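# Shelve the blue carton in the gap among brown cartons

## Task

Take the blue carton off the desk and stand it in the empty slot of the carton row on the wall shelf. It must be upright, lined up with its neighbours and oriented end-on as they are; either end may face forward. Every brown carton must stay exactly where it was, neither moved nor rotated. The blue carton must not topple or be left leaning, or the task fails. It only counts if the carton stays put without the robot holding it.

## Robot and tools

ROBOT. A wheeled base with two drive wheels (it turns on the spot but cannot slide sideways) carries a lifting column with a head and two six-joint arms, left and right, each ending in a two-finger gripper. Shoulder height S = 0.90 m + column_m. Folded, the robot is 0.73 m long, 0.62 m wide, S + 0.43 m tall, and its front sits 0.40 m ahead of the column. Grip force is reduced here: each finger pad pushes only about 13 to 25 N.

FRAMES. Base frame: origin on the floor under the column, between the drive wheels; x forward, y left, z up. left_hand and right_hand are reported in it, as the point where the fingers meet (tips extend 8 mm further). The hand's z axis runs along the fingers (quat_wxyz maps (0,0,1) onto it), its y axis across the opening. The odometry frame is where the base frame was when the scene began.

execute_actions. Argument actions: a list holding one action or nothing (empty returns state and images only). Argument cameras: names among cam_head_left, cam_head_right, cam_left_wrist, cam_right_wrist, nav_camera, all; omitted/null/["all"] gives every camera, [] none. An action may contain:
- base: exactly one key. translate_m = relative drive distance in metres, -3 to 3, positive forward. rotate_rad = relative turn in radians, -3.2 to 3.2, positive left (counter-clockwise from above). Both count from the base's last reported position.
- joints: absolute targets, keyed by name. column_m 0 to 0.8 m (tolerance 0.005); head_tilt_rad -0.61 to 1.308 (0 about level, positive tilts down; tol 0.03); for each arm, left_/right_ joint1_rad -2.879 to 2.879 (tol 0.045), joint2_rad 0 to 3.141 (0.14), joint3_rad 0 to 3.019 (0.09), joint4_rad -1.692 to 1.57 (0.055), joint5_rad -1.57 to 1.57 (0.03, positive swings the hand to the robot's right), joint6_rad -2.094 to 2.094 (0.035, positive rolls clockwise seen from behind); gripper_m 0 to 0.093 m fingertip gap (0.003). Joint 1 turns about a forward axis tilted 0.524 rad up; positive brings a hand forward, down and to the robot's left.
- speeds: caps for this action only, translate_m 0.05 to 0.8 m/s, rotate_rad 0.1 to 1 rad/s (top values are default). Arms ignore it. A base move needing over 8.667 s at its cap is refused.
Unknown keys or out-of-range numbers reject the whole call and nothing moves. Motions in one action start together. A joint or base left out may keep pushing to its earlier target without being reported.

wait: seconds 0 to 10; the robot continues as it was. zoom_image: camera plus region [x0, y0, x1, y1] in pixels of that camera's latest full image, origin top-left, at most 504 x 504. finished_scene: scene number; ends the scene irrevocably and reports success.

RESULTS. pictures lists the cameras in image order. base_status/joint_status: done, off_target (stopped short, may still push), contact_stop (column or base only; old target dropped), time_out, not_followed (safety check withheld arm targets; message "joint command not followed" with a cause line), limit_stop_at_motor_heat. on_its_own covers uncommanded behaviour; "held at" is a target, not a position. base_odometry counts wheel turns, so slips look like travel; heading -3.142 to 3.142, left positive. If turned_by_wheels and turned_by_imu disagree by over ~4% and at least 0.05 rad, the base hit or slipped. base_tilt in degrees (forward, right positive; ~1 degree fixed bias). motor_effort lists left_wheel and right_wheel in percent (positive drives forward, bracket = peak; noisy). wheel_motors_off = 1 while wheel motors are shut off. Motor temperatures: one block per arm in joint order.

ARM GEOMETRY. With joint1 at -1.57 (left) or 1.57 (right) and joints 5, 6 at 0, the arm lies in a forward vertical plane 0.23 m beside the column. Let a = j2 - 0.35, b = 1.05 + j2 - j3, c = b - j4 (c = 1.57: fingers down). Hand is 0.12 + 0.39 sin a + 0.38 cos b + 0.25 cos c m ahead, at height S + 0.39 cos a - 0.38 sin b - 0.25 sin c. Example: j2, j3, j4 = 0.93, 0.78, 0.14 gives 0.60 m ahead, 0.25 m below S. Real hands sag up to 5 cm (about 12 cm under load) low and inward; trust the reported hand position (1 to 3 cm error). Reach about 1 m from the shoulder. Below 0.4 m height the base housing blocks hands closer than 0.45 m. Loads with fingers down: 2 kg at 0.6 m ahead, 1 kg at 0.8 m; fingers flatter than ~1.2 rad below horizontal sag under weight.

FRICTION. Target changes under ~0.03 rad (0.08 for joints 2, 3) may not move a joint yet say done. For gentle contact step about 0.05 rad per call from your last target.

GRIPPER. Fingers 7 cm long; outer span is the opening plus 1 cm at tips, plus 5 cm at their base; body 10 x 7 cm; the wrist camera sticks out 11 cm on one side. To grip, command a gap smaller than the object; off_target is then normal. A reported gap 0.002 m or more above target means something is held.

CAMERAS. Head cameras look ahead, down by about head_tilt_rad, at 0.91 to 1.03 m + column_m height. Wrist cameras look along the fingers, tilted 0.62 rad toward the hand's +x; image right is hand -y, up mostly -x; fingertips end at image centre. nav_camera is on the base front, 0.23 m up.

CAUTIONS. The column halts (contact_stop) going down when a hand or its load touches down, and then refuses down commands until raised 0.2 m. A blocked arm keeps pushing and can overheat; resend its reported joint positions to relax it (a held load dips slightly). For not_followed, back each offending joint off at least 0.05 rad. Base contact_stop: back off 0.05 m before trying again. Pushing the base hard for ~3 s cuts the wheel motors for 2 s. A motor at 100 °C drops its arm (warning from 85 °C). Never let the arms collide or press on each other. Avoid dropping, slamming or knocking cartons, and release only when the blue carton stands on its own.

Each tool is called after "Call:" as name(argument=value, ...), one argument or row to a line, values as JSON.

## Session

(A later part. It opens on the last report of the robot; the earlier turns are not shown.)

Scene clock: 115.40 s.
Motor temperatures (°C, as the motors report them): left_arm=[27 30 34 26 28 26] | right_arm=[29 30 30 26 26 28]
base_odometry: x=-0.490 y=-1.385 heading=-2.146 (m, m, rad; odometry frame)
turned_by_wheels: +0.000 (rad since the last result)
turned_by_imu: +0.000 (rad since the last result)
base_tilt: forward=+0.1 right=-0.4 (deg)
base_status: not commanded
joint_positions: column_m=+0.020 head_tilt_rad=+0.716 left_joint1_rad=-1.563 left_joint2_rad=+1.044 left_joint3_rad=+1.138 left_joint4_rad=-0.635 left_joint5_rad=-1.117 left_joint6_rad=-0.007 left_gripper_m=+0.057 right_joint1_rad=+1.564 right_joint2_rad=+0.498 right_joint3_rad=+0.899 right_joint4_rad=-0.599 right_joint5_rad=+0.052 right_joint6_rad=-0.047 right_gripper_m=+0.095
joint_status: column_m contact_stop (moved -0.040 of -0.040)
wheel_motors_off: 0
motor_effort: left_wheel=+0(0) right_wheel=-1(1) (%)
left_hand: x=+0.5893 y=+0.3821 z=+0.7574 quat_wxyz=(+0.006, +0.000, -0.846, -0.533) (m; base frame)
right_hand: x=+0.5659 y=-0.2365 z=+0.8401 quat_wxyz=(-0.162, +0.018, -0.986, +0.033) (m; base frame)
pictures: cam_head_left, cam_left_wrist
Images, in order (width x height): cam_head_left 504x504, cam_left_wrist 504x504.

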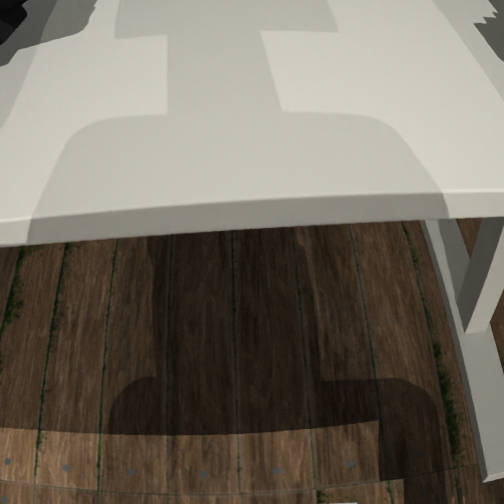

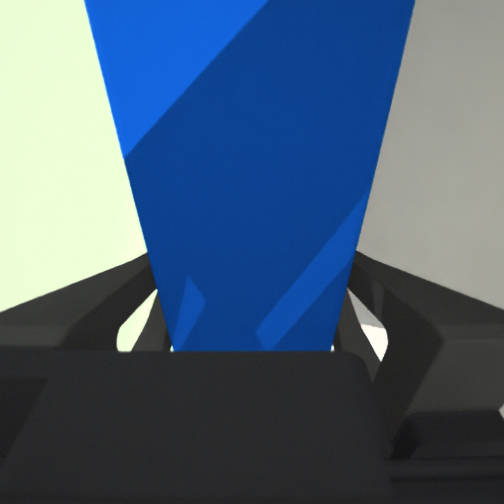

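Call:
execute_actions(
  actions=[
    {"joints":{"left_gripper_m":0.078,"column_m":0.03}},
  ],
  cameras=["cam_left_wrist"],
)

Call:
execute_actions(
  actions=[
    {"base":{"rotate_rad":-0.13},"speeds":{"rotate_rad":0.15}},
  ],
  cameras=["cam_left_wrist"],
)

Call:
execute_actions(
  actions=[
    {"joints":{"column_m":0.2}},
  ],
  cameras=[],
)

Call:
execute_actions(
  actions=[
    {"base":{"rotate_rad":0.3},"joints":{"left_joint5_rad":0,"left_gripper_m":0.093,"left_joint3_rad":1.35,"left_joint4_rad":-0.84,"head_tilt_rad":0.5}},
  ],
  cameras=["cam_left_wrist","cam_head_left"],
)

Scene clock: 116.47 s.
Motor temperatures (°C, as the motors report them): left_arm=[27 30 34 26 28 26] | right_arm=[29 30 30 26 26 28]
base_odometry: x=-0.490 y=-1.385 heading=-2.146 (m, m, rad; odometry frame)
turned_by_wheels: +0.000 (rad since the last result)
turned_by_imu: +0.000 (rad since the last result)
base_tilt: forward=+0.2 right=-0.4 (deg)
base_status: not commanded
joint_positions: column_m=+0.030 head_tilt_rad=+0.716 left_joint1_rad=-1.563 left_joint2_rad=+1.044 left_joint3_rad=+1.138 left_joint4_rad=-0.635 left_joint5_rad=-1.102 left_joint6_rad=-0.007 left_gripper_m=+0.078 right_joint1_rad=+1.564 right_joint2_rad=+0.498 right_joint3_rad=+0.899 right_joint4_rad=-0.599 right_joint5_rad=+0.052 right_joint6_rad=-0.047 right_gripper_m=+0.095
joint_status: all done
wheel_motors_off: 0
motor_effort: left_wheel=+1(1) right_wheel=-1(2) (%)
left_hand: x=+0.5892 y=+0.3810 z=+0.7650 quat_wxyz=(+0.006, +0.000, -0.850, -0.527) (m; base frame)
right_hand: x=+0.5659 y=-0.2365 z=+0.8499 quat_wxyz=(-0.162, +0.018, -0.986, +0.033) (m; base frame)
pictures: cam_left_wrist
Images, in order (width x height): cam_left_wrist 504x504.

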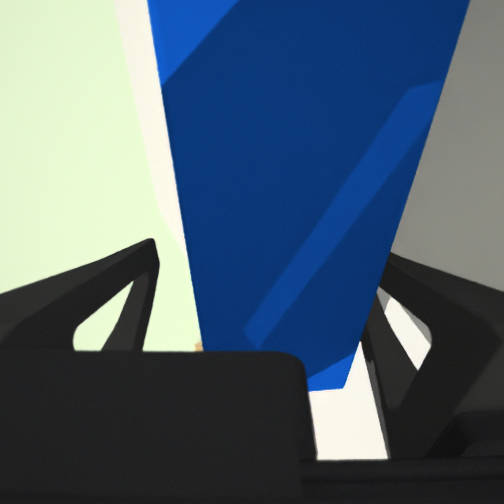

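Scene clock: 117.90 s.
Motor temperatures (°C, as the motors report them): left_arm=[27 30 34 26 28 26] | right_arm=[29 30 30 26 26 28]
base_odometry: x=-0.490 y=-1.385 heading=-2.274 (m, m, rad; odometry frame)
turned_by_wheels: -0.128 (rad since the last result)
turned_by_imu: -0.127 (rad since the last result)
base_tilt: forward=+0.2 right=-0.3 (deg)
base_status: done
joint_positions: column_m=+0.030 head_tilt_rad=+0.716 left_joint1_rad=-1.563 left_joint2_rad=+1.044 left_joint3_rad=+1.138 left_joint4_rad=-0.635 left_joint5_rad=-1.102 left_joint6_rad=-0.007 left_gripper_m=+0.078 right_joint1_rad=+1.564 right_joint2_rad=+0.498 right_joint3_rad=+0.899 right_joint4_rad=-0.599 right_joint5_rad=+0.052 right_joint6_rad=-0.047 right_gripper_m=+0.095
joint_status: not commanded
wheel_motors_off: 0
motor_effort: left_wheel=+0(37) right_wheel=-1(45) (%)
left_hand: x=+0.5892 y=+0.3810 z=+0.7650 quat_wxyz=(+0.006, +0.000, -0.850, -0.527) (m; base frame)
right_hand: x=+0.5659 y=-0.2365 z=+0.8499 quat_wxyz=(-0.162, +0.018, -0.986, +0.033) (m; base frame)
pictures: cam_left_wrist
Images, in order (width x height): cam_left_wrist 504x504.

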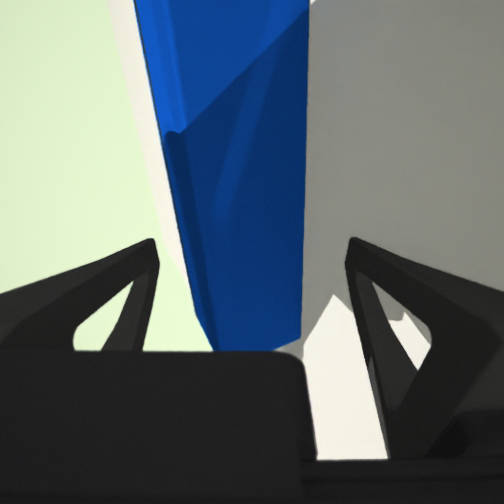

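Scene clock: 120.70 s.
Motor temperatures (°C, as the motors report them): left_arm=[27 30 34 26 28 26] | right_arm=[29 30 30 26 26 28]
base_odometry: x=-0.490 y=-1.385 heading=-2.274 (m, m, rad; odometry frame)
turned_by_wheels: +0.000 (rad since the last result)
turned_by_imu: +0.001 (rad since the last result)
base_tilt: forward=+0.1 right=-0.4 (deg)
base_status: not commanded
joint_positions: column_m=+0.200 head_tilt_rad=+0.716 left_joint1_rad=-1.563 left_joint2_rad=+1.044 left_joint3_rad=+1.138 left_joint4_rad=-0.635 left_joint5_rad=-1.102 left_joint6_rad=-0.007 left_gripper_m=+0.078 right_joint1_rad=+1.564 right_joint2_rad=+0.498 right_joint3_rad=+0.899 right_joint4_rad=-0.599 right_joint5_rad=+0.052 right_joint6_rad=-0.047 right_gripper_m=+0.095
joint_status: all done
wheel_motors_off: 0
motor_effort: left_wheel=+3(3) right_wheel=+0(1) (%)
left_hand: x=+0.5892 y=+0.3810 z=+0.9350 quat_wxyz=(+0.006, +0.000, -0.850, -0.527) (m; base frame)
right_hand: x=+0.5659 y=-0.2365 z=+1.0199 quat_wxyz=(-0.162, +0.018, -0.986, +0.033) (m; base frame)
pictures: none
No camera images: the call's "cameras" was empty. Leave "cameras" out to get every camera's image.

Scene clock: 122.20 s.
Motor temperatures (°C, as the motors report them): left_arm=[27 30 34 26 28 26] | right_arm=[29 30 30 26 26 28]
base_odometry: x=-0.490 y=-1.386 heading=-1.976 (m, m, rad; odometry frame)
turned_by_wheels: +0.298 (rad since the last result)
turned_by_imu: +0.296 (rad since the last result)
base_tilt: forward=+0.2 right=-0.3 (deg)
base_status: done
joint_positions: column_m=+0.200 head_tilt_rad=+0.518 left_joint1_rad=-1.563 left_joint2_rad=+1.046 left_joint3_rad=+1.340 left_joint4_rad=-0.833 left_joint5_rad=-0.003 left_joint6_rad=-0.007 left_gripper_m=+0.093 right_joint1_rad=+1.564 right_joint2_rad=+0.498 right_joint3_rad=+0.899 right_joint4_rad=-0.599 right_joint5_rad=+0.052 right_joint6_rad=-0.047 right_gripper_m=+0.095
joint_status: all done
wheel_motors_off: 0
motor_effort: left_wheel=-1(50) right_wheel=+0(53) (%)
left_hand: x=+0.6468 y=+0.2287 z=+0.8897 quat_wxyz=(+0.007, +0.006, -1.000, -0.005) (m; base frame)
right_hand: x=+0.5659 y=-0.2365 z=+1.0199 quat_wxyz=(-0.162, +0.018, -0.986, +0.033) (m; base frame)
pictures: cam_head_left, cam_left_wrist
Images, in order (width x height): cam_head_left 504x504, cam_left_wrist 504x504.

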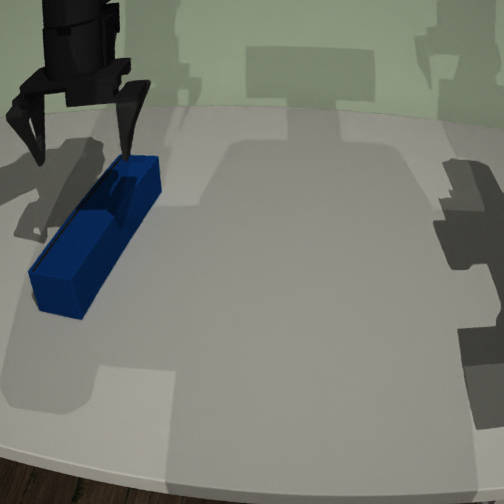

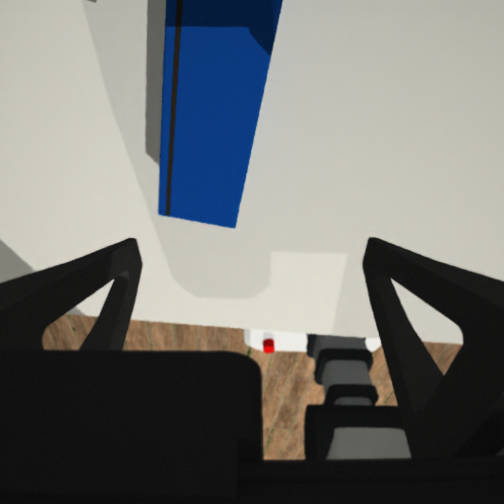

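Call:
execute_actions(
  actions=[
    {"base":{"translate_m":0.07},"joints":{"left_joint6_rad":0.2,"column_m":0.13}},
  ],
  cameras=["cam_left_wrist","cam_head_left"],
)

Scene clock: 123.57 s.
Motor temperatures (°C, as the motors report them): left_arm=[27 30 34 26 28 26] | right_arm=[29 30 30 26 26 28]
base_odometry: x=-0.518 y=-1.450 heading=-1.975 (m, m, rad; odometry frame)
turned_by_wheels: +0.001 (rad since the last result)
turned_by_imu: +0.002 (rad since the last result)
base_tilt: forward=+0.2 right=-0.2 (deg)
base_status: done
joint_positions: column_m=+0.200 head_tilt_rad=+0.518 left_joint1_rad=-1.563 left_joint2_rad=+1.046 left_joint3_rad=+1.340 left_joint4_rad=-0.836 left_joint5_rad=-0.003 left_joint6_rad=+0.189 left_gripper_m=+0.093 right_joint1_rad=+1.564 right_joint2_rad=+0.499 right_joint3_rad=+0.899 right_joint4_rad=-0.599 right_joint5_rad=+0.052 right_joint6_rad=-0.047 right_gripper_m=+0.095
joint_status: column_m contact_stop (moved +0.000 of -0.070); the others done
wheel_motors_off: 0
on_its_own: column_m is held at +0.200, not at your +0.130, since a contact_stop
motor_effort: left_wheel=+2(51) right_wheel=+0(43) (%)
left_hand: x=+0.6462 y=+0.2287 z=+0.8897 quat_wxyz=(+0.009, -0.092, -0.996, -0.004) (m; base frame)
right_hand: x=+0.5658 y=-0.2365 z=+1.0194 quat_wxyz=(-0.161, +0.018, -0.986, +0.033) (m; base frame)
pictures: cam_head_left, cam_left_wrist
Images, in order (width x height): cam_head_left 504x504, cam_left_wrist 504x504.

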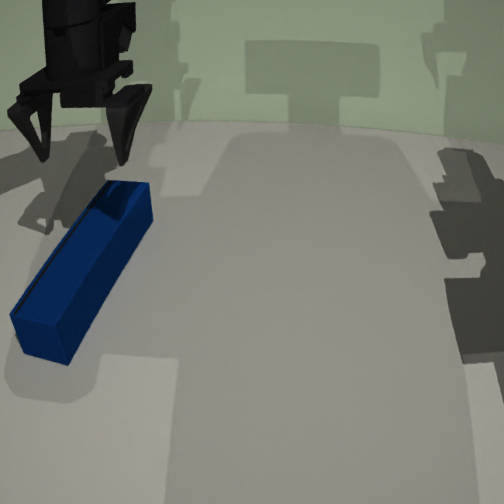

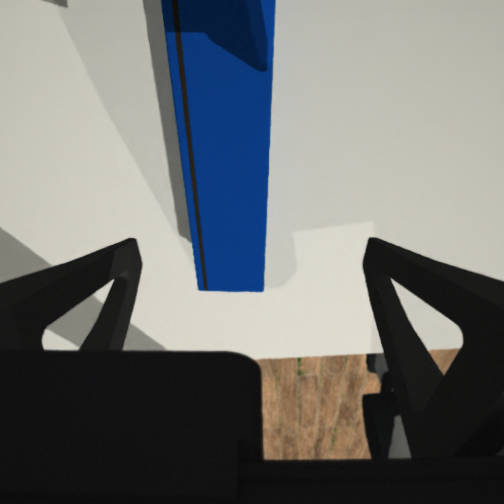

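Call:
execute_actions(
  actions=[
    {"base":{"rotate_rad":0.024},"joints":{"column_m":0.235,"left_joint6_rad":0.215}},
  ],
  cameras=[],
)

Call:
execute_actions(
  actions=[
    {"joints":{"column_m":0.11}},
  ],
  cameras=["cam_left_wrist"],
)

Scene clock: 124.73 s.
Motor temperatures (°C, as the motors report them): left_arm=[27 30 34 26 28 26] | right_arm=[29 30 31 26 26 28]
base_odometry: x=-0.518 y=-1.450 heading=-1.953 (m, m, rad; odometry frame)
turned_by_wheels: +0.022 (rad since the last result)
turned_by_imu: +0.021 (rad since the last result)
base_tilt: forward=+0.1 right=-0.5 (deg)
base_status: done
joint_positions: column_m=+0.235 head_tilt_rad=+0.518 left_joint1_rad=-1.563 left_joint2_rad=+1.046 left_joint3_rad=+1.340 left_joint4_rad=-0.836 left_joint5_rad=-0.002 left_joint6_rad=+0.204 left_gripper_m=+0.093 right_joint1_rad=+1.564 right_joint2_rad=+0.499 right_joint3_rad=+0.899 right_joint4_rad=-0.599 right_joint5_rad=+0.052 right_joint6_rad=-0.047 right_gripper_m=+0.095
joint_status: all done
wheel_motors_off: 0
motor_effort: left_wheel=-1(56) right_wheel=+3(41) (%)
left_hand: x=+0.6462 y=+0.2284 z=+0.9247 quat_wxyz=(+0.009, -0.100, -0.995, -0.003) (m; base frame)
right_hand: x=+0.5658 y=-0.2365 z=+1.0544 quat_wxyz=(-0.161, +0.018, -0.986, +0.033) (m; base frame)
pictures: none
No camera images: the call's "cameras" was empty. Leave "cameras" out to get every camera's image.

Scene clock: 126.93 s.
Motor temperatures (°C, as the motors report them): left_arm=[27 30 34 26 28 26] | right_arm=[29 30 31 26 26 28]
base_odometry: x=-0.518 y=-1.450 heading=-1.953 (m, m, rad; odometry frame)
turned_by_wheels: +0.000 (rad since the last result)
turned_by_imu: +0.001 (rad since the last result)
base_tilt: forward=+0.2 right=-0.2 (deg)
base_status: not commanded
joint_positions: column_m=+0.110 head_tilt_rad=+0.518 left_joint1_rad=-1.563 left_joint2_rad=+1.046 left_joint3_rad=+1.340 left_joint4_rad=-0.836 left_joint5_rad=-0.002 left_joint6_rad=+0.204 left_gripper_m=+0.093 right_joint1_rad=+1.564 right_joint2_rad=+0.499 right_joint3_rad=+0.899 right_joint4_rad=-0.599 right_joint5_rad=+0.052 right_joint6_rad=-0.047 right_gripper_m=+0.095
joint_status: all done
wheel_motors_off: 0
motor_effort: left_wheel=-1(2) right_wheel=+5(1) (%)
left_hand: x=+0.6462 y=+0.2284 z=+0.7998 quat_wxyz=(+0.009, -0.100, -0.995, -0.003) (m; base frame)
right_hand: x=+0.5658 y=-0.2365 z=+0.9295 quat_wxyz=(-0.161, +0.018, -0.986, +0.033) (m; base frame)
pictures: cam_left_wrist
Images, in order (width x height): cam_left_wrist 504x504.

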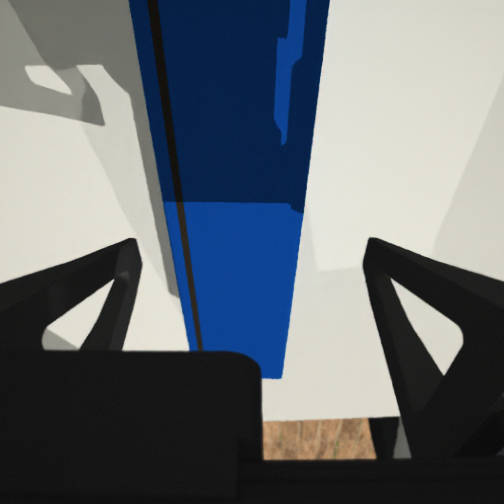

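Call:
execute_actions(
  actions=[
    {"base":{"translate_m":0.04},"joints":{"column_m":0.075},"speeds":{"translate_m":0.1}},
  ],
  cameras=["cam_left_wrist"],
)

Scene clock: 128.33 s.
Motor temperatures (°C, as the motors report them): left_arm=[27 31 34 26 28 26] | right_arm=[29 30 31 26 26 28]
base_odometry: x=-0.533 y=-1.487 heading=-1.952 (m, m, rad; odometry frame)
turned_by_wheels: +0.001 (rad since the last result)
turned_by_imu: +0.002 (rad since the last result)
base_tilt: forward=+0.2 right=-0.3 (deg)
base_status: done
joint_positions: column_m=+0.075 head_tilt_rad=+0.517 left_joint1_rad=-1.563 left_joint2_rad=+1.046 left_joint3_rad=+1.340 left_joint4_rad=-0.837 left_joint5_rad=-0.002 left_joint6_rad=+0.204 left_gripper_m=+0.093 right_joint1_rad=+1.564 right_joint2_rad=+0.498 right_joint3_rad=+0.899 right_joint4_rad=-0.599 right_joint5_rad=+0.052 right_joint6_rad=-0.047 right_gripper_m=+0.095
joint_status: all done
wheel_motors_off: 0
motor_effort: left_wheel=+1(49) right_wheel=+3(28) (%)
left_hand: x=+0.6459 y=+0.2284 z=+0.7648 quat_wxyz=(+0.010, -0.100, -0.995, -0.003) (m; base frame)
right_hand: x=+0.5658 y=-0.2365 z=+0.8949 quat_wxyz=(-0.161, +0.018, -0.986, +0.033) (m; base frame)
pictures: cam_left_wrist
Images, in order (width x height): cam_left_wrist 504x504.

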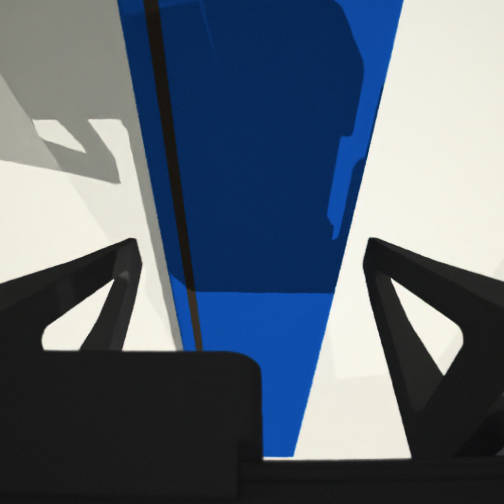

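Centred. Lower and grip.

Call:
execute_actions(
  actions=[
    {"joints":{"column_m":0.045}},
  ],
  cameras=[],
)

Call:
execute_actions(
  actions=[
    {"joints":{"left_gripper_m":0.04}},
  ],
  cameras=["cam_left_wrist"],
)

Call:
execute_actions(
  actions=[
    {"joints":{"column_m":0.25}},
  ],
  cameras=[],
)

Call:
execute_actions(
  actions=[
    {"base":{"translate_m":-0.5},"joints":{"left_joint6_rad":0,"head_tilt_rad":0.5}},
  ],
  cameras=["cam_head_left"],
)

Scene clock: 129.43 s.
Motor temperatures (°C, as the motors report them): left_arm=[27 31 34 26 28 26] | right_arm=[29 30 31 26 26 28]
base_odometry: x=-0.533 y=-1.487 heading=-1.952 (m, m, rad; odometry frame)
turned_by_wheels: +0.000 (rad since the last result)
turned_by_imu: +0.000 (rad since the last result)
base_tilt: forward=+0.2 right=-0.3 (deg)
base_status: not commanded
joint_positions: column_m=+0.045 head_tilt_rad=+0.517 left_joint1_rad=-1.563 left_joint2_rad=+1.046 left_joint3_rad=+1.340 left_joint4_rad=-0.837 left_joint5_rad=-0.002 left_joint6_rad=+0.204 left_gripper_m=+0.093 right_joint1_rad=+1.564 right_joint2_rad=+0.498 right_joint3_rad=+0.899 right_joint4_rad=-0.599 right_joint5_rad=+0.052 right_joint6_rad=-0.047 right_gripper_m=+0.095
joint_status: all done
wheel_motors_off: 0
motor_effort: left_wheel=+1(1) right_wheel=+0(1) (%)
left_hand: x=+0.6459 y=+0.2284 z=+0.7348 quat_wxyz=(+0.010, -0.100, -0.995, -0.003) (m; base frame)
right_hand: x=+0.5658 y=-0.2365 z=+0.8649 quat_wxyz=(-0.161, +0.018, -0.986, +0.033) (m; base frame)
pictures: none
No camera images: the call's "cameras" was empty. Leave "cameras" out to get every camera's image.

Scene clock: 130.03 s.
Motor temperatures (°C, as the motors report them): left_arm=[27 31 34 26 28 26] | right_arm=[29 30 31 26 26 28]
base_odometry: x=-0.533 y=-1.487 heading=-1.952 (m, m, rad; odometry frame)
turned_by_wheels: +0.000 (rad since the last result)
turned_by_imu: +0.000 (rad since the last result)
base_tilt: forward=+0.1 right=-0.4 (deg)
base_status: not commanded
joint_positions: column_m=+0.045 head_tilt_rad=+0.517 left_joint1_rad=-1.563 left_joint2_rad=+1.046 left_joint3_rad=+1.340 left_joint4_rad=-0.837 left_joint5_rad=-0.002 left_joint6_rad=+0.204 left_gripper_m=+0.060 right_joint1_rad=+1.564 right_joint2_rad=+0.498 right_joint3_rad=+0.899 right_joint4_rad=-0.599 right_joint5_rad=+0.052 right_joint6_rad=-0.047 right_gripper_m=+0.095
joint_status: left_gripper_m off_target (ended at +0.060, target +0.040)
wheel_motors_off: 0
motor_effort: left_wheel=+1(1) right_wheel=+1(3) (%)
left_hand: x=+0.6459 y=+0.2283 z=+0.7348 quat_wxyz=(+0.010, -0.100, -0.995, -0.003) (m; base frame)
right_hand: x=+0.5658 y=-0.2365 z=+0.8649 quat_wxyz=(-0.161, +0.018, -0.986, +0.033) (m; base frame)
pictures: cam_left_wrist
Images, in order (width x height): cam_left_wrist 504x504.

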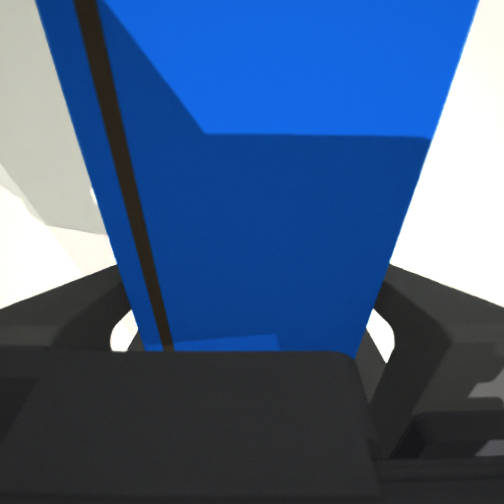

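Scene clock: 133.30 s.
Motor temperatures (°C, as the motors report them): left_arm=[27 31 34 26 28 26] | right_arm=[29 30 31 26 26 28]
base_odometry: x=-0.533 y=-1.487 heading=-1.952 (m, m, rad; odometry frame)
turned_by_wheels: +0.000 (rad since the last result)
turned_by_imu: +0.001 (rad since the last result)
base_tilt: forward=+0.0 right=-0.4 (deg)
base_status: not commanded
joint_positions: column_m=+0.250 head_tilt_rad=+0.517 left_joint1_rad=-1.563 left_joint2_rad=+1.046 left_joint3_rad=+1.340 left_joint4_rad=-0.837 left_joint5_rad=-0.002 left_joint6_rad=+0.204 left_gripper_m=+0.060 right_joint1_rad=+1.564 right_joint2_rad=+0.498 right_joint3_rad=+0.899 right_joint4_rad=-0.599 right_joint5_rad=+0.052 right_joint6_rad=-0.047 right_gripper_m=+0.095
joint_status: all done
wheel_motors_off: 0
motor_effort: left_wheel=+1(2) right_wheel=+0(1) (%)
left_hand: x=+0.6459 y=+0.2283 z=+0.9397 quat_wxyz=(+0.010, -0.100, -0.995, -0.003) (m; base frame)
right_hand: x=+0.5658 y=-0.2365 z=+1.0697 quat_wxyz=(-0.161, +0.018, -0.986, +0.033) (m; base frame)
pictures: none
No camera images: the call's "cameras" was empty. Leave "cameras" out to get every camera's image.

Scene clock: 135.90 s.
Motor temperatures (°C, as the motors report them): left_arm=[27 31 34 26 28 26] | right_arm=[29 30 31 26 26 28]
base_odometry: x=-0.347 y=-1.023 heading=-1.951 (m, m, rad; odometry frame)
turned_by_wheels: +0.001 (rad since the last result)
turned_by_imu: +0.001 (rad since the last result)
base_tilt: forward=+0.1 right=-0.4 (deg)
base_status: done
joint_positions: column_m=+0.250 head_tilt_rad=+0.517 left_joint1_rad=-1.563 left_joint2_rad=+1.046 left_joint3_rad=+1.340 left_joint4_rad=-0.839 left_joint5_rad=-0.002 left_joint6_rad=+0.011 left_gripper_m=+0.060 right_joint1_rad=+1.564 right_joint2_rad=+0.497 right_joint3_rad=+0.898 right_joint4_rad=-0.599 right_joint5_rad=+0.052 right_joint6_rad=-0.047 right_gripper_m=+0.095
joint_status: all done
wheel_motors_off: 0
motor_effort: left_wheel=+1(64) right_wheel=+0(46) (%)
left_hand: x=+0.6450 y=+0.2283 z=+0.9395 quat_wxyz=(+0.011, -0.003, -1.000, -0.004) (m; base frame)
right_hand: x=+0.5654 y=-0.2365 z=+1.0698 quat_wxyz=(-0.161, +0.018, -0.986, +0.033) (m; base frame)
pictures: cam_head_left
Images, in order (width x height): cam_head_left 504x504.

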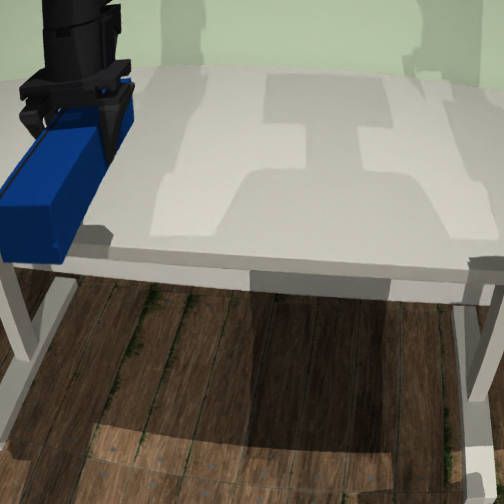

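Call:
execute_actions(
  actions=[
    {"base":{"rotate_rad":2.92},"joints":{"column_m":0.3}},
  ],
  cameras=[],
)

Call:
execute_actions(
  actions=[
    {"base":{"translate_m":1.75}},
  ],
  cameras=[],
)

Call:
execute_actions(
  actions=[
    {"base":{"rotate_rad":0.08},"joints":{"head_tilt_rad":0.6}},
  ],
  cameras=["cam_head_left","cam_head_right"],
)

Scene clock: 140.60 s.
Motor temperatures (°C, as the motors report them): left_arm=[27 31 34 26 28 26] | right_arm=[29 30 31 26 26 28]
base_odometry: x=-0.347 y=-1.023 heading=+0.968 (m, m, rad; odometry frame)
turned_by_wheels: +2.919 (rad since the last result)
turned_by_imu: +2.911 (rad since the last result)
base_tilt: forward=+0.1 right=-0.3 (deg)
base_status: done
joint_positions: column_m=+0.300 head_tilt_rad=+0.517 left_joint1_rad=-1.564 left_joint2_rad=+1.046 left_joint3_rad=+1.340 left_joint4_rad=-0.839 left_joint5_rad=-0.001 left_joint6_rad=+0.011 left_gripper_m=+0.060 right_joint1_rad=+1.564 right_joint2_rad=+0.497 right_joint3_rad=+0.898 right_joint4_rad=-0.599 right_joint5_rad=+0.052 right_joint6_rad=-0.047 right_gripper_m=+0.095
joint_status: all done
wheel_motors_off: 0
motor_effort: left_wheel=-5(51) right_wheel=+4(55) (%)
left_hand: x=+0.6450 y=+0.2281 z=+0.9895 quat_wxyz=(+0.011, -0.004, -1.000, -0.004) (m; base frame)
right_hand: x=+0.5654 y=-0.2365 z=+1.1198 quat_wxyz=(-0.161, +0.018, -0.986, +0.033) (m; base frame)
pictures: none
No camera images: the call's "cameras" was empty. Leave "cameras" out to get every camera's image.

Scene clock: 144.93 s.
Motor temperatures (°C, as the motors report them): left_arm=[27 31 34 26 28 26] | right_arm=[29 30 31 26 26 28]
base_odometry: x=+0.645 y=+0.419 heading=+0.969 (m, m, rad; odometry frame)
turned_by_wheels: +0.001 (rad since the last result)
turned_by_imu: +0.006 (rad since the last result)
base_tilt: forward=+0.1 right=-0.3 (deg)
base_status: done
joint_positions: column_m=+0.300 head_tilt_rad=+0.517 left_joint1_rad=-1.564 left_joint2_rad=+1.046 left_joint3_rad=+1.340 left_joint4_rad=-0.839 left_joint5_rad=-0.001 left_joint6_rad=+0.011 left_gripper_m=+0.060 right_joint1_rad=+1.564 right_joint2_rad=+0.497 right_joint3_rad=+0.898 right_joint4_rad=-0.599 right_joint5_rad=+0.052 right_joint6_rad=-0.047 right_gripper_m=+0.095
joint_status: not commanded
wheel_motors_off: 0
motor_effort: left_wheel=+0(50) right_wheel=-3(52) (%)
left_hand: x=+0.6450 y=+0.2281 z=+0.9895 quat_wxyz=(+0.011, -0.004, -1.000, -0.004) (m; base frame)
right_hand: x=+0.5654 y=-0.2365 z=+1.1198 quat_wxyz=(-0.161, +0.018, -0.986, +0.033) (m; base frame)
pictures: none
No camera images: the call's "cameras" was empty. Leave "cameras" out to get every camera's image.

Scene clock: 145.93 s.
Motor temperatures (°C, as the motors report them): left_arm=[27 31 34 26 28 26] | right_arm=[29 30 31 26 26 28]
base_odometry: x=+0.645 y=+0.419 heading=+1.046 (m, m, rad; odometry frame)
turned_by_wheels: +0.078 (rad since the last result)
turned_by_imu: +0.077 (rad since the last result)
base_tilt: forward=+0.0 right=-0.4 (deg)
base_status: done
joint_positions: column_m=+0.300 head_tilt_rad=+0.603 left_joint1_rad=-1.564 left_joint2_rad=+1.046 left_joint3_rad=+1.340 left_joint4_rad=-0.839 left_joint5_rad=-0.001 left_joint6_rad=+0.011 left_gripper_m=+0.060 right_joint1_rad=+1.564 right_joint2_rad=+0.497 right_joint3_rad=+0.898 right_joint4_rad=-0.599 right_joint5_rad=+0.052 right_joint6_rad=-0.047 right_gripper_m=+0.095
joint_status: all done
wheel_motors_off: 0
motor_effort: left_wheel=-1(51) right_wheel=+0(50) (%)
left_hand: x=+0.6450 y=+0.2279 z=+0.9895 quat_wxyz=(+0.011, -0.004, -1.000, -0.004) (m; base frame)
right_hand: x=+0.5654 y=-0.2365 z=+1.1198 quat_wxyz=(-0.161, +0.018, -0.986, +0.033) (m; base frame)
pictures: cam_head_left, cam_head_right
Images, in order (width x height): cam_head_left 504x504, cam_head_right 504x504.

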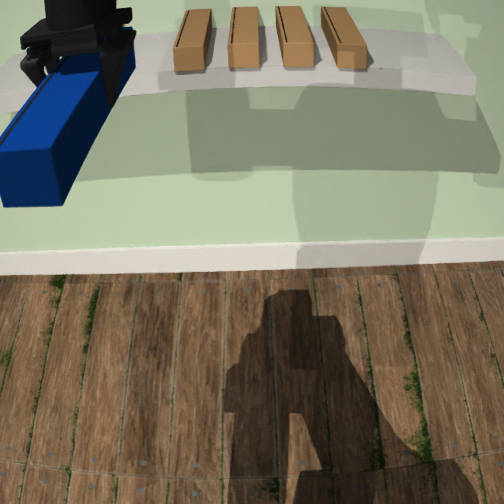

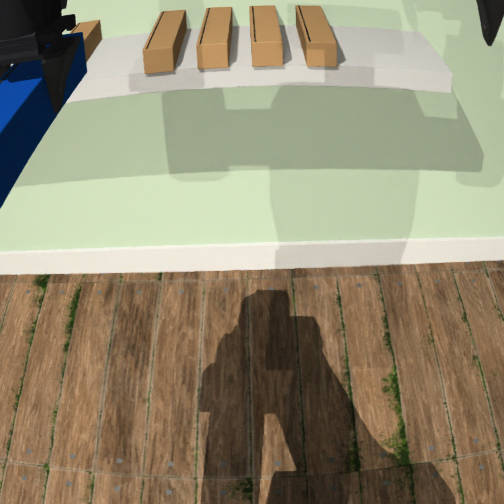

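Call:
execute_actions(
  actions=[
    {"base":{"rotate_rad":0.07}},
  ],
  cameras=[],
)

Call:
execute_actions(
  actions=[
    {"base":{"translate_m":0.5}},
  ],
  cameras=[],
)

Call:
execute_actions(
  actions=[
    {"base":{"rotate_rad":-0.07},"joints":{"column_m":0.25}},
  ],
  cameras=["cam_head_left","cam_left_wrist"],
)

Scene clock: 147.13 s.
Motor temperatures (°C, as the motors report them): left_arm=[27 31 34 26 28 26] | right_arm=[29 30 31 26 26 28]
base_odometry: x=+0.645 y=+0.419 heading=+1.115 (m, m, rad; odometry frame)
turned_by_wheels: +0.068 (rad since the last result)
turned_by_imu: +0.068 (rad since the last result)
base_tilt: forward=+0.2 right=-0.3 (deg)
base_status: done
joint_positions: column_m=+0.300 head_tilt_rad=+0.603 left_joint1_rad=-1.564 left_joint2_rad=+1.046 left_joint3_rad=+1.340 left_joint4_rad=-0.839 left_joint5_rad=-0.001 left_joint6_rad=+0.011 left_gripper_m=+0.060 right_joint1_rad=+1.564 right_joint2_rad=+0.497 right_joint3_rad=+0.898 right_joint4_rad=-0.599 right_joint5_rad=+0.052 right_joint6_rad=-0.047 right_gripper_m=+0.095
joint_status: not commanded
wheel_motors_off: 0
motor_effort: left_wheel=-1(58) right_wheel=-2(38) (%)
left_hand: x=+0.6450 y=+0.2279 z=+0.9895 quat_wxyz=(+0.011, -0.004, -1.000, -0.004) (m; base frame)
right_hand: x=+0.5654 y=-0.2365 z=+1.1198 quat_wxyz=(-0.161, +0.018, -0.986, +0.033) (m; base frame)
pictures: none
No camera images: the call's "cameras" was empty. Leave "cameras" out to get every camera's image.

Scene clock: 149.80 s.
Motor temperatures (°C, as the motors report them): left_arm=[27 31 34 26 28 26] | right_arm=[29 30 31 26 26 28]
base_odometry: x=+0.866 y=+0.868 heading=+1.115 (m, m, rad; odometry frame)
turned_by_wheels: +0.000 (rad since the last result)
turned_by_imu: +0.002 (rad since the last result)
base_tilt: forward=+0.1 right=-0.4 (deg)
base_status: done
joint_positions: column_m=+0.300 head_tilt_rad=+0.604 left_joint1_rad=-1.564 left_joint2_rad=+1.046 left_joint3_rad=+1.340 left_joint4_rad=-0.838 left_joint5_rad=-0.001 left_joint6_rad=+0.011 left_gripper_m=+0.060 right_joint1_rad=+1.564 right_joint2_rad=+0.499 right_joint3_rad=+0.898 right_joint4_rad=-0.599 right_joint5_rad=+0.052 right_joint6_rad=-0.047 right_gripper_m=+0.095
joint_status: not commanded
wheel_motors_off: 0
motor_effort: left_wheel=+0(53) right_wheel=+0(39) (%)
left_hand: x=+0.6454 y=+0.2279 z=+0.9895 quat_wxyz=(+0.010, -0.004, -1.000, -0.004) (m; base frame)
right_hand: x=+0.5653 y=-0.2365 z=+1.1191 quat_wxyz=(-0.161, +0.018, -0.986, +0.033) (m; base frame)
pictures: none
No camera images: the call's "cameras" was empty. Leave "cameras" out to get every camera's image.

Scene clock: 151.03 s.
Motor temperatures (°C, as the motors report them): left_arm=[27 31 34 26 28 26] | right_arm=[29 30 31 26 26 28]
base_odometry: x=+0.866 y=+0.868 heading=+1.047 (m, m, rad; odometry frame)
turned_by_wheels: -0.068 (rad since the last result)
turned_by_imu: -0.068 (rad since the last result)
base_tilt: forward=+0.0 right=-0.4 (deg)
base_status: done
joint_positions: column_m=+0.250 head_tilt_rad=+0.604 left_joint1_rad=-1.565 left_joint2_rad=+1.046 left_joint3_rad=+1.340 left_joint4_rad=-0.838 left_joint5_rad=-0.001 left_joint6_rad=+0.011 left_gripper_m=+0.060 right_joint1_rad=+1.564 right_joint2_rad=+0.499 right_joint3_rad=+0.898 right_joint4_rad=-0.599 right_joint5_rad=+0.052 right_joint6_rad=-0.047 right_gripper_m=+0.095
joint_status: all done
wheel_motors_off: 0
motor_effort: left_wheel=+1(38) right_wheel=-1(45) (%)
left_hand: x=+0.6454 y=+0.2273 z=+0.9396 quat_wxyz=(+0.010, -0.004, -1.000, -0.003) (m; base frame)
right_hand: x=+0.5653 y=-0.2365 z=+1.0693 quat_wxyz=(-0.161, +0.018, -0.986, +0.033) (m; base frame)
pictures: cam_head_left, cam_left_wrist
Images, in order (width x height): cam_head_left 504x504, cam_left_wrist 504x504.

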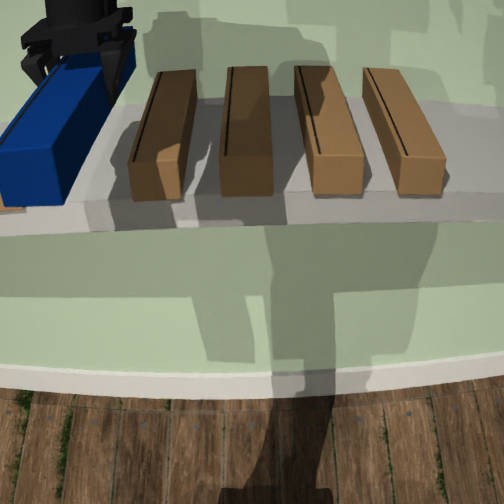

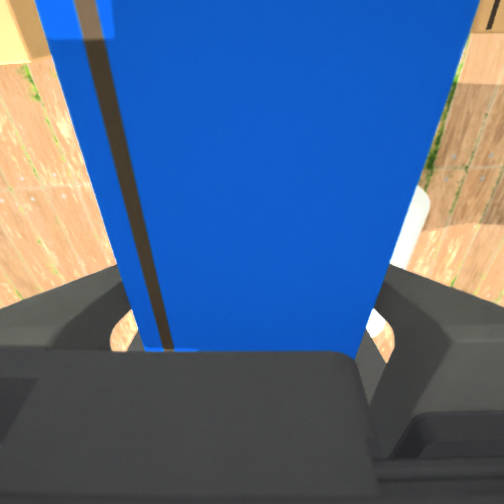

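Call:
execute_actions(
  actions=[
    {"base":{"rotate_rad":0.04},"joints":{"left_joint6_rad":-0.03}},
  ],
  cameras=[],
)

Call:
execute_actions(
  actions=[
    {"base":{"translate_m":0.1},"speeds":{"translate_m":0.2}},
  ],
  cameras=["cam_head_left","cam_left_wrist"],
)

Scene clock: 152.30 s.
Motor temperatures (°C, as the motors report them): left_arm=[27 31 34 26 28 26] | right_arm=[29 30 31 26 26 28]
base_odometry: x=+0.866 y=+0.868 heading=+1.085 (m, m, rad; odometry frame)
turned_by_wheels: +0.038 (rad since the last result)
turned_by_imu: +0.039 (rad since the last result)
base_tilt: forward=+0.1 right=-0.4 (deg)
base_status: done
joint_positions: column_m=+0.250 head_tilt_rad=+0.604 left_joint1_rad=-1.565 left_joint2_rad=+1.046 left_joint3_rad=+1.340 left_joint4_rad=-0.838 left_joint5_rad=-0.001 left_joint6_rad=-0.019 left_gripper_m=+0.060 right_joint1_rad=+1.564 right_joint2_rad=+0.499 right_joint3_rad=+0.898 right_joint4_rad=-0.599 right_joint5_rad=+0.052 right_joint6_rad=-0.047 right_gripper_m=+0.095
joint_status: all done
wheel_motors_off: 0
motor_effort: left_wheel=+0(28) right_wheel=+0(43) (%)
left_hand: x=+0.6454 y=+0.2273 z=+0.9396 quat_wxyz=(+0.010, +0.011, -1.000, -0.003) (m; base frame)
right_hand: x=+0.5653 y=-0.2365 z=+1.0693 quat_wxyz=(-0.161, +0.018, -0.986, +0.033) (m; base frame)
pictures: none
No camera images: the call's "cameras" was empty. Leave "cameras" out to get every camera's image.

Scene clock: 153.70 s.
Motor temperatures (°C, as the motors report them): left_arm=[27 31 35 26 28 26] | right_arm=[29 30 31 26 26 28]
base_odometry: x=+0.912 y=+0.957 heading=+1.083 (m, m, rad; odometry frame)
turned_by_wheels: -0.002 (rad since the last result)
turned_by_imu: -0.001 (rad since the last result)
base_tilt: forward=+0.0 right=-0.3 (deg)
base_status: done
joint_positions: column_m=+0.250 head_tilt_rad=+0.604 left_joint1_rad=-1.565 left_joint2_rad=+1.046 left_joint3_rad=+1.340 left_joint4_rad=-0.838 left_joint5_rad=-0.001 left_joint6_rad=-0.019 left_gripper_m=+0.060 right_joint1_rad=+1.564 right_joint2_rad=+0.499 right_joint3_rad=+0.898 right_joint4_rad=-0.599 right_joint5_rad=+0.052 right_joint6_rad=-0.047 right_gripper_m=+0.095
joint_status: not commanded
wheel_motors_off: 0
motor_effort: left_wheel=-1(46) right_wheel=+0(54) (%)
left_hand: x=+0.6453 y=+0.2273 z=+0.9396 quat_wxyz=(+0.010, +0.011, -1.000, -0.003) (m; base frame)
right_hand: x=+0.5653 y=-0.2365 z=+1.0693 quat_wxyz=(-0.161, +0.018, -0.986, +0.033) (m; base frame)
pictures: cam_head_left, cam_left_wrist
Images, in order (width x height): cam_head_left 504x504, cam_left_wrist 504x504.

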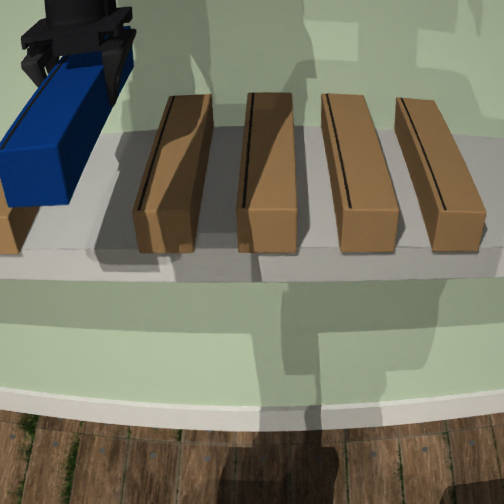

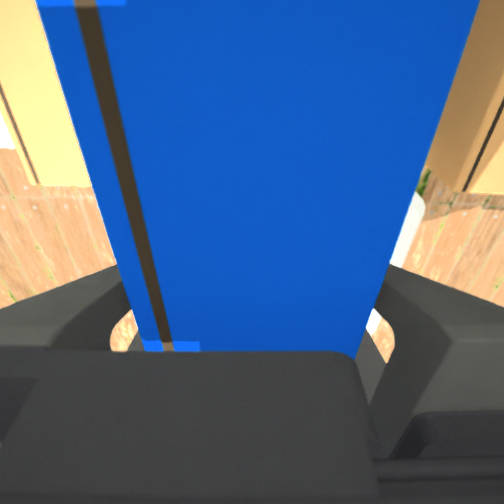

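Call:
execute_actions(
  actions=[
    {"base":{"rotate_rad":-0.03},"joints":{"left_joint6_rad":-0.06}},
  ],
  cameras=[],
)

Call:
execute_actions(
  actions=[
    {"base":{"translate_m":0.075},"speeds":{"translate_m":0.15}},
  ],
  cameras=["cam_left_wrist"],
)

Call:
execute_actions(
  actions=[
    {"joints":{"column_m":0.19}},
  ],
  cameras=["cam_head_left","cam_left_wrist"],
)

Scene clock: 154.87 s.
Motor temperatures (°C, as the motors report them): left_arm=[27 31 35 26 28 26] | right_arm=[29 30 31 26 26 28]
base_odometry: x=+0.912 y=+0.957 heading=+1.055 (m, m, rad; odometry frame)
turned_by_wheels: -0.028 (rad since the last result)
turned_by_imu: -0.028 (rad since the last result)
base_tilt: forward=+0.2 right=-0.4 (deg)
base_status: done
joint_positions: column_m=+0.250 head_tilt_rad=+0.604 left_joint1_rad=-1.566 left_joint2_rad=+1.046 left_joint3_rad=+1.340 left_joint4_rad=-0.838 left_joint5_rad=-0.001 left_joint6_rad=-0.049 left_gripper_m=+0.060 right_joint1_rad=+1.564 right_joint2_rad=+0.499 right_joint3_rad=+0.898 right_joint4_rad=-0.599 right_joint5_rad=+0.052 right_joint6_rad=-0.047 right_gripper_m=+0.095
joint_status: all done
wheel_motors_off: 0
motor_effort: left_wheel=+0(39) right_wheel=+0(39) (%)
left_hand: x=+0.6453 y=+0.2271 z=+0.9396 quat_wxyz=(+0.010, +0.026, -1.000, -0.003) (m; base frame)
right_hand: x=+0.5653 y=-0.2365 z=+1.0693 quat_wxyz=(-0.161, +0.018, -0.986, +0.033) (m; base frame)
pictures: none
No camera images: the call's "cameras" was empty. Leave "cameras" out to get every camera's image.

Scene clock: 156.33 s.
Motor temperatures (°C, as the motors report them): left_arm=[27 31 35 26 28 26] | right_arm=[29 30 31 26 26 28]
base_odometry: x=+0.949 y=+1.022 heading=+1.054 (m, m, rad; odometry frame)
turned_by_wheels: -0.001 (rad since the last result)
turned_by_imu: -0.001 (rad since the last result)
base_tilt: forward=+0.0 right=-0.3 (deg)
base_status: done
joint_positions: column_m=+0.250 head_tilt_rad=+0.604 left_joint1_rad=-1.566 left_joint2_rad=+1.046 left_joint3_rad=+1.340 left_joint4_rad=-0.839 left_joint5_rad=-0.001 left_joint6_rad=-0.049 left_gripper_m=+0.060 right_joint1_rad=+1.564 right_joint2_rad=+0.499 right_joint3_rad=+0.898 right_joint4_rad=-0.599 right_joint5_rad=+0.052 right_joint6_rad=-0.047 right_gripper_m=+0.095
joint_status: not commanded
wheel_motors_off: 0
motor_effort: left_wheel=-1(34) right_wheel=+0(50) (%)
left_hand: x=+0.6451 y=+0.2271 z=+0.9396 quat_wxyz=(+0.010, +0.026, -1.000, -0.003) (m; base frame)
right_hand: x=+0.5652 y=-0.2365 z=+1.0691 quat_wxyz=(-0.160, +0.018, -0.986, +0.033) (m; base frame)
pictures: cam_left_wrist
Images, in order (width x height): cam_left_wrist 504x504.

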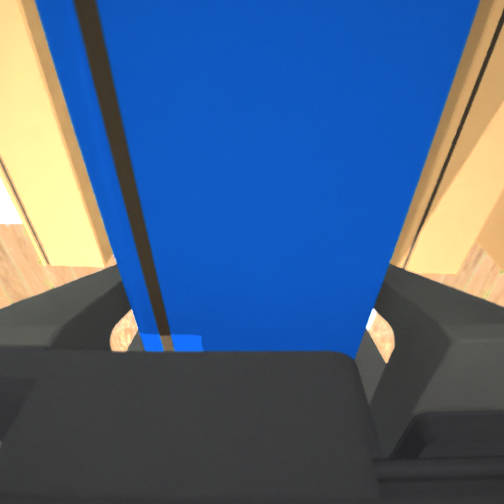

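Scene clock: 157.70 s.
Motor temperatures (°C, as the motors report them): left_arm=[27 31 35 26 28 26] | right_arm=[29 30 31 26 26 28]
base_odometry: x=+0.949 y=+1.022 heading=+1.054 (m, m, rad; odometry frame)
turned_by_wheels: +0.000 (rad since the last result)
turned_by_imu: +0.001 (rad since the last result)
base_tilt: forward=+0.1 right=-0.5 (deg)
base_status: not commanded
joint_positions: column_m=+0.190 head_tilt_rad=+0.604 left_joint1_rad=-1.566 left_joint2_rad=+1.046 left_joint3_rad=+1.340 left_joint4_rad=-0.839 left_joint5_rad=-0.001 left_joint6_rad=-0.049 left_gripper_m=+0.060 right_joint1_rad=+1.564 right_joint2_rad=+0.499 right_joint3_rad=+0.898 right_joint4_rad=-0.599 right_joint5_rad=+0.052 right_joint6_rad=-0.047 right_gripper_m=+0.095
joint_status: all done
wheel_motors_off: 0
motor_effort: left_wheel=-2(2) right_wheel=+3(1) (%)
left_hand: x=+0.6451 y=+0.2271 z=+0.8796 quat_wxyz=(+0.010, +0.026, -1.000, -0.003) (m; base frame)
right_hand: x=+0.5652 y=-0.2365 z=+1.0091 quat_wxyz=(-0.160, +0.018, -0.986, +0.033) (m; base frame)
pictures: cam_head_left, cam_left_wrist
Images, in order (width x height): cam_head_left 504x504, cam_left_wrist 504x504.

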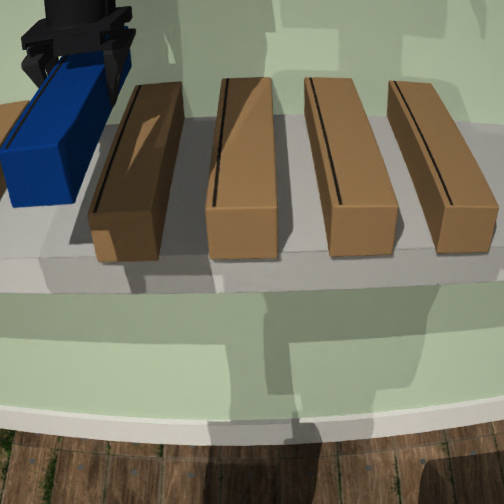

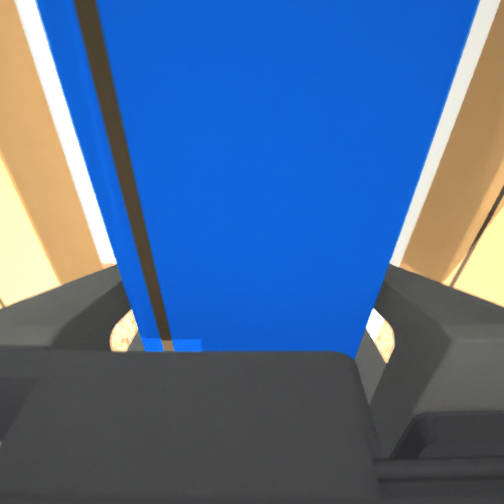

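Call:
execute_actions(
  actions=[
    {"base":{"translate_m":0.02},"speeds":{"translate_m":0.08}},
  ],
  cameras=[],
)

Call:
execute_actions(
  actions=[
    {"joints":{"column_m":0.135}},
  ],
  cameras=["cam_head_left","cam_left_wrist"],
)

Scene clock: 158.67 s.
Motor temperatures (°C, as the motors report them): left_arm=[27 31 35 26 28 26] | right_arm=[29 30 31 26 26 28]
base_odometry: x=+0.959 y=+1.040 heading=+1.053 (m, m, rad; odometry frame)
turned_by_wheels: -0.001 (rad since the last result)
turned_by_imu: -0.001 (rad since the last result)
base_tilt: forward=+0.1 right=-0.3 (deg)
base_status: done
joint_positions: column_m=+0.190 head_tilt_rad=+0.604 left_joint1_rad=-1.566 left_joint2_rad=+1.046 left_joint3_rad=+1.340 left_joint4_rad=-0.839 left_joint5_rad=-0.001 left_joint6_rad=-0.049 left_gripper_m=+0.060 right_joint1_rad=+1.564 right_joint2_rad=+0.499 right_joint3_rad=+0.898 right_joint4_rad=-0.599 right_joint5_rad=+0.052 right_joint6_rad=-0.047 right_gripper_m=+0.095
joint_status: not commanded
wheel_motors_off: 0
motor_effort: left_wheel=-1(35) right_wheel=-1(33) (%)
left_hand: x=+0.6451 y=+0.2271 z=+0.8796 quat_wxyz=(+0.010, +0.026, -1.000, -0.003) (m; base frame)
right_hand: x=+0.5652 y=-0.2365 z=+1.0091 quat_wxyz=(-0.160, +0.018, -0.986, +0.033) (m; base frame)
pictures: none
No camera images: the call's "cameras" was empty. Leave "cameras" out to get every camera's image.

Scene clock: 159.97 s.
Motor temperatures (°C, as the motors report them): left_arm=[27 31 35 26 28 26] | right_arm=[29 30 31 26 26 28]
base_odometry: x=+0.959 y=+1.040 heading=+1.052 (m, m, rad; odometry frame)
turned_by_wheels: +0.000 (rad since the last result)
turned_by_imu: +0.000 (rad since the last result)
base_tilt: forward=+0.1 right=-0.3 (deg)
base_status: not commanded
joint_positions: column_m=+0.135 head_tilt_rad=+0.604 left_joint1_rad=-1.566 left_joint2_rad=+1.034 left_joint3_rad=+1.340 left_joint4_rad=-0.847 left_joint5_rad=-0.001 left_joint6_rad=-0.049 left_gripper_m=+0.060 right_joint1_rad=+1.564 right_joint2_rad=+0.499 right_joint3_rad=+0.898 right_joint4_rad=-0.599 right_joint5_rad=+0.052 right_joint6_rad=-0.047 right_gripper_m=+0.095
joint_status: all done
wheel_motors_off: 0
motor_effort: left_wheel=-2(2) right_wheel=+0(3) (%)
left_hand: x=+0.6456 y=+0.2271 z=+0.8308 quat_wxyz=(+0.009, +0.026, -1.000, -0.003) (m; base frame)
right_hand: x=+0.5652 y=-0.2365 z=+0.9541 quat_wxyz=(-0.160, +0.018, -0.986, +0.033) (m; base frame)
pictures: cam_head_left, cam_left_wrist
Images, in order (width x height): cam_head_left 504x504, cam_left_wrist 504x504.

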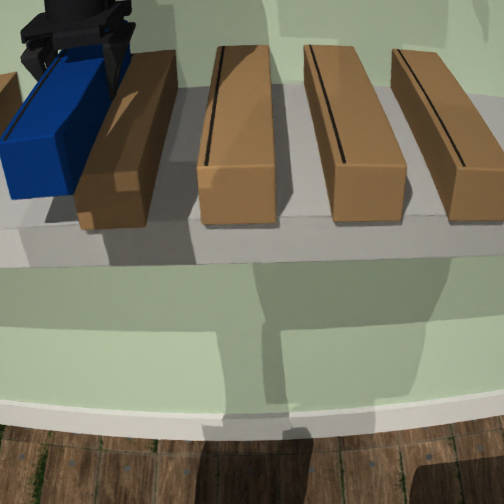

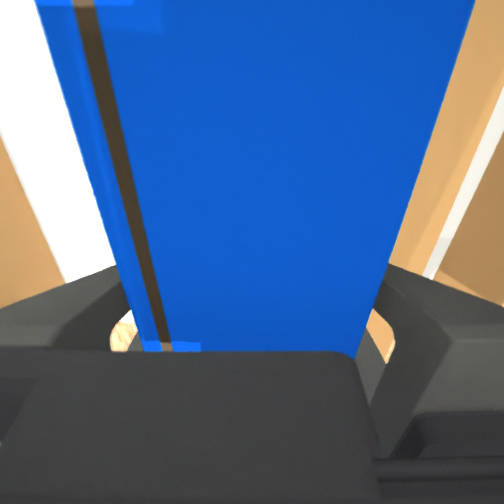

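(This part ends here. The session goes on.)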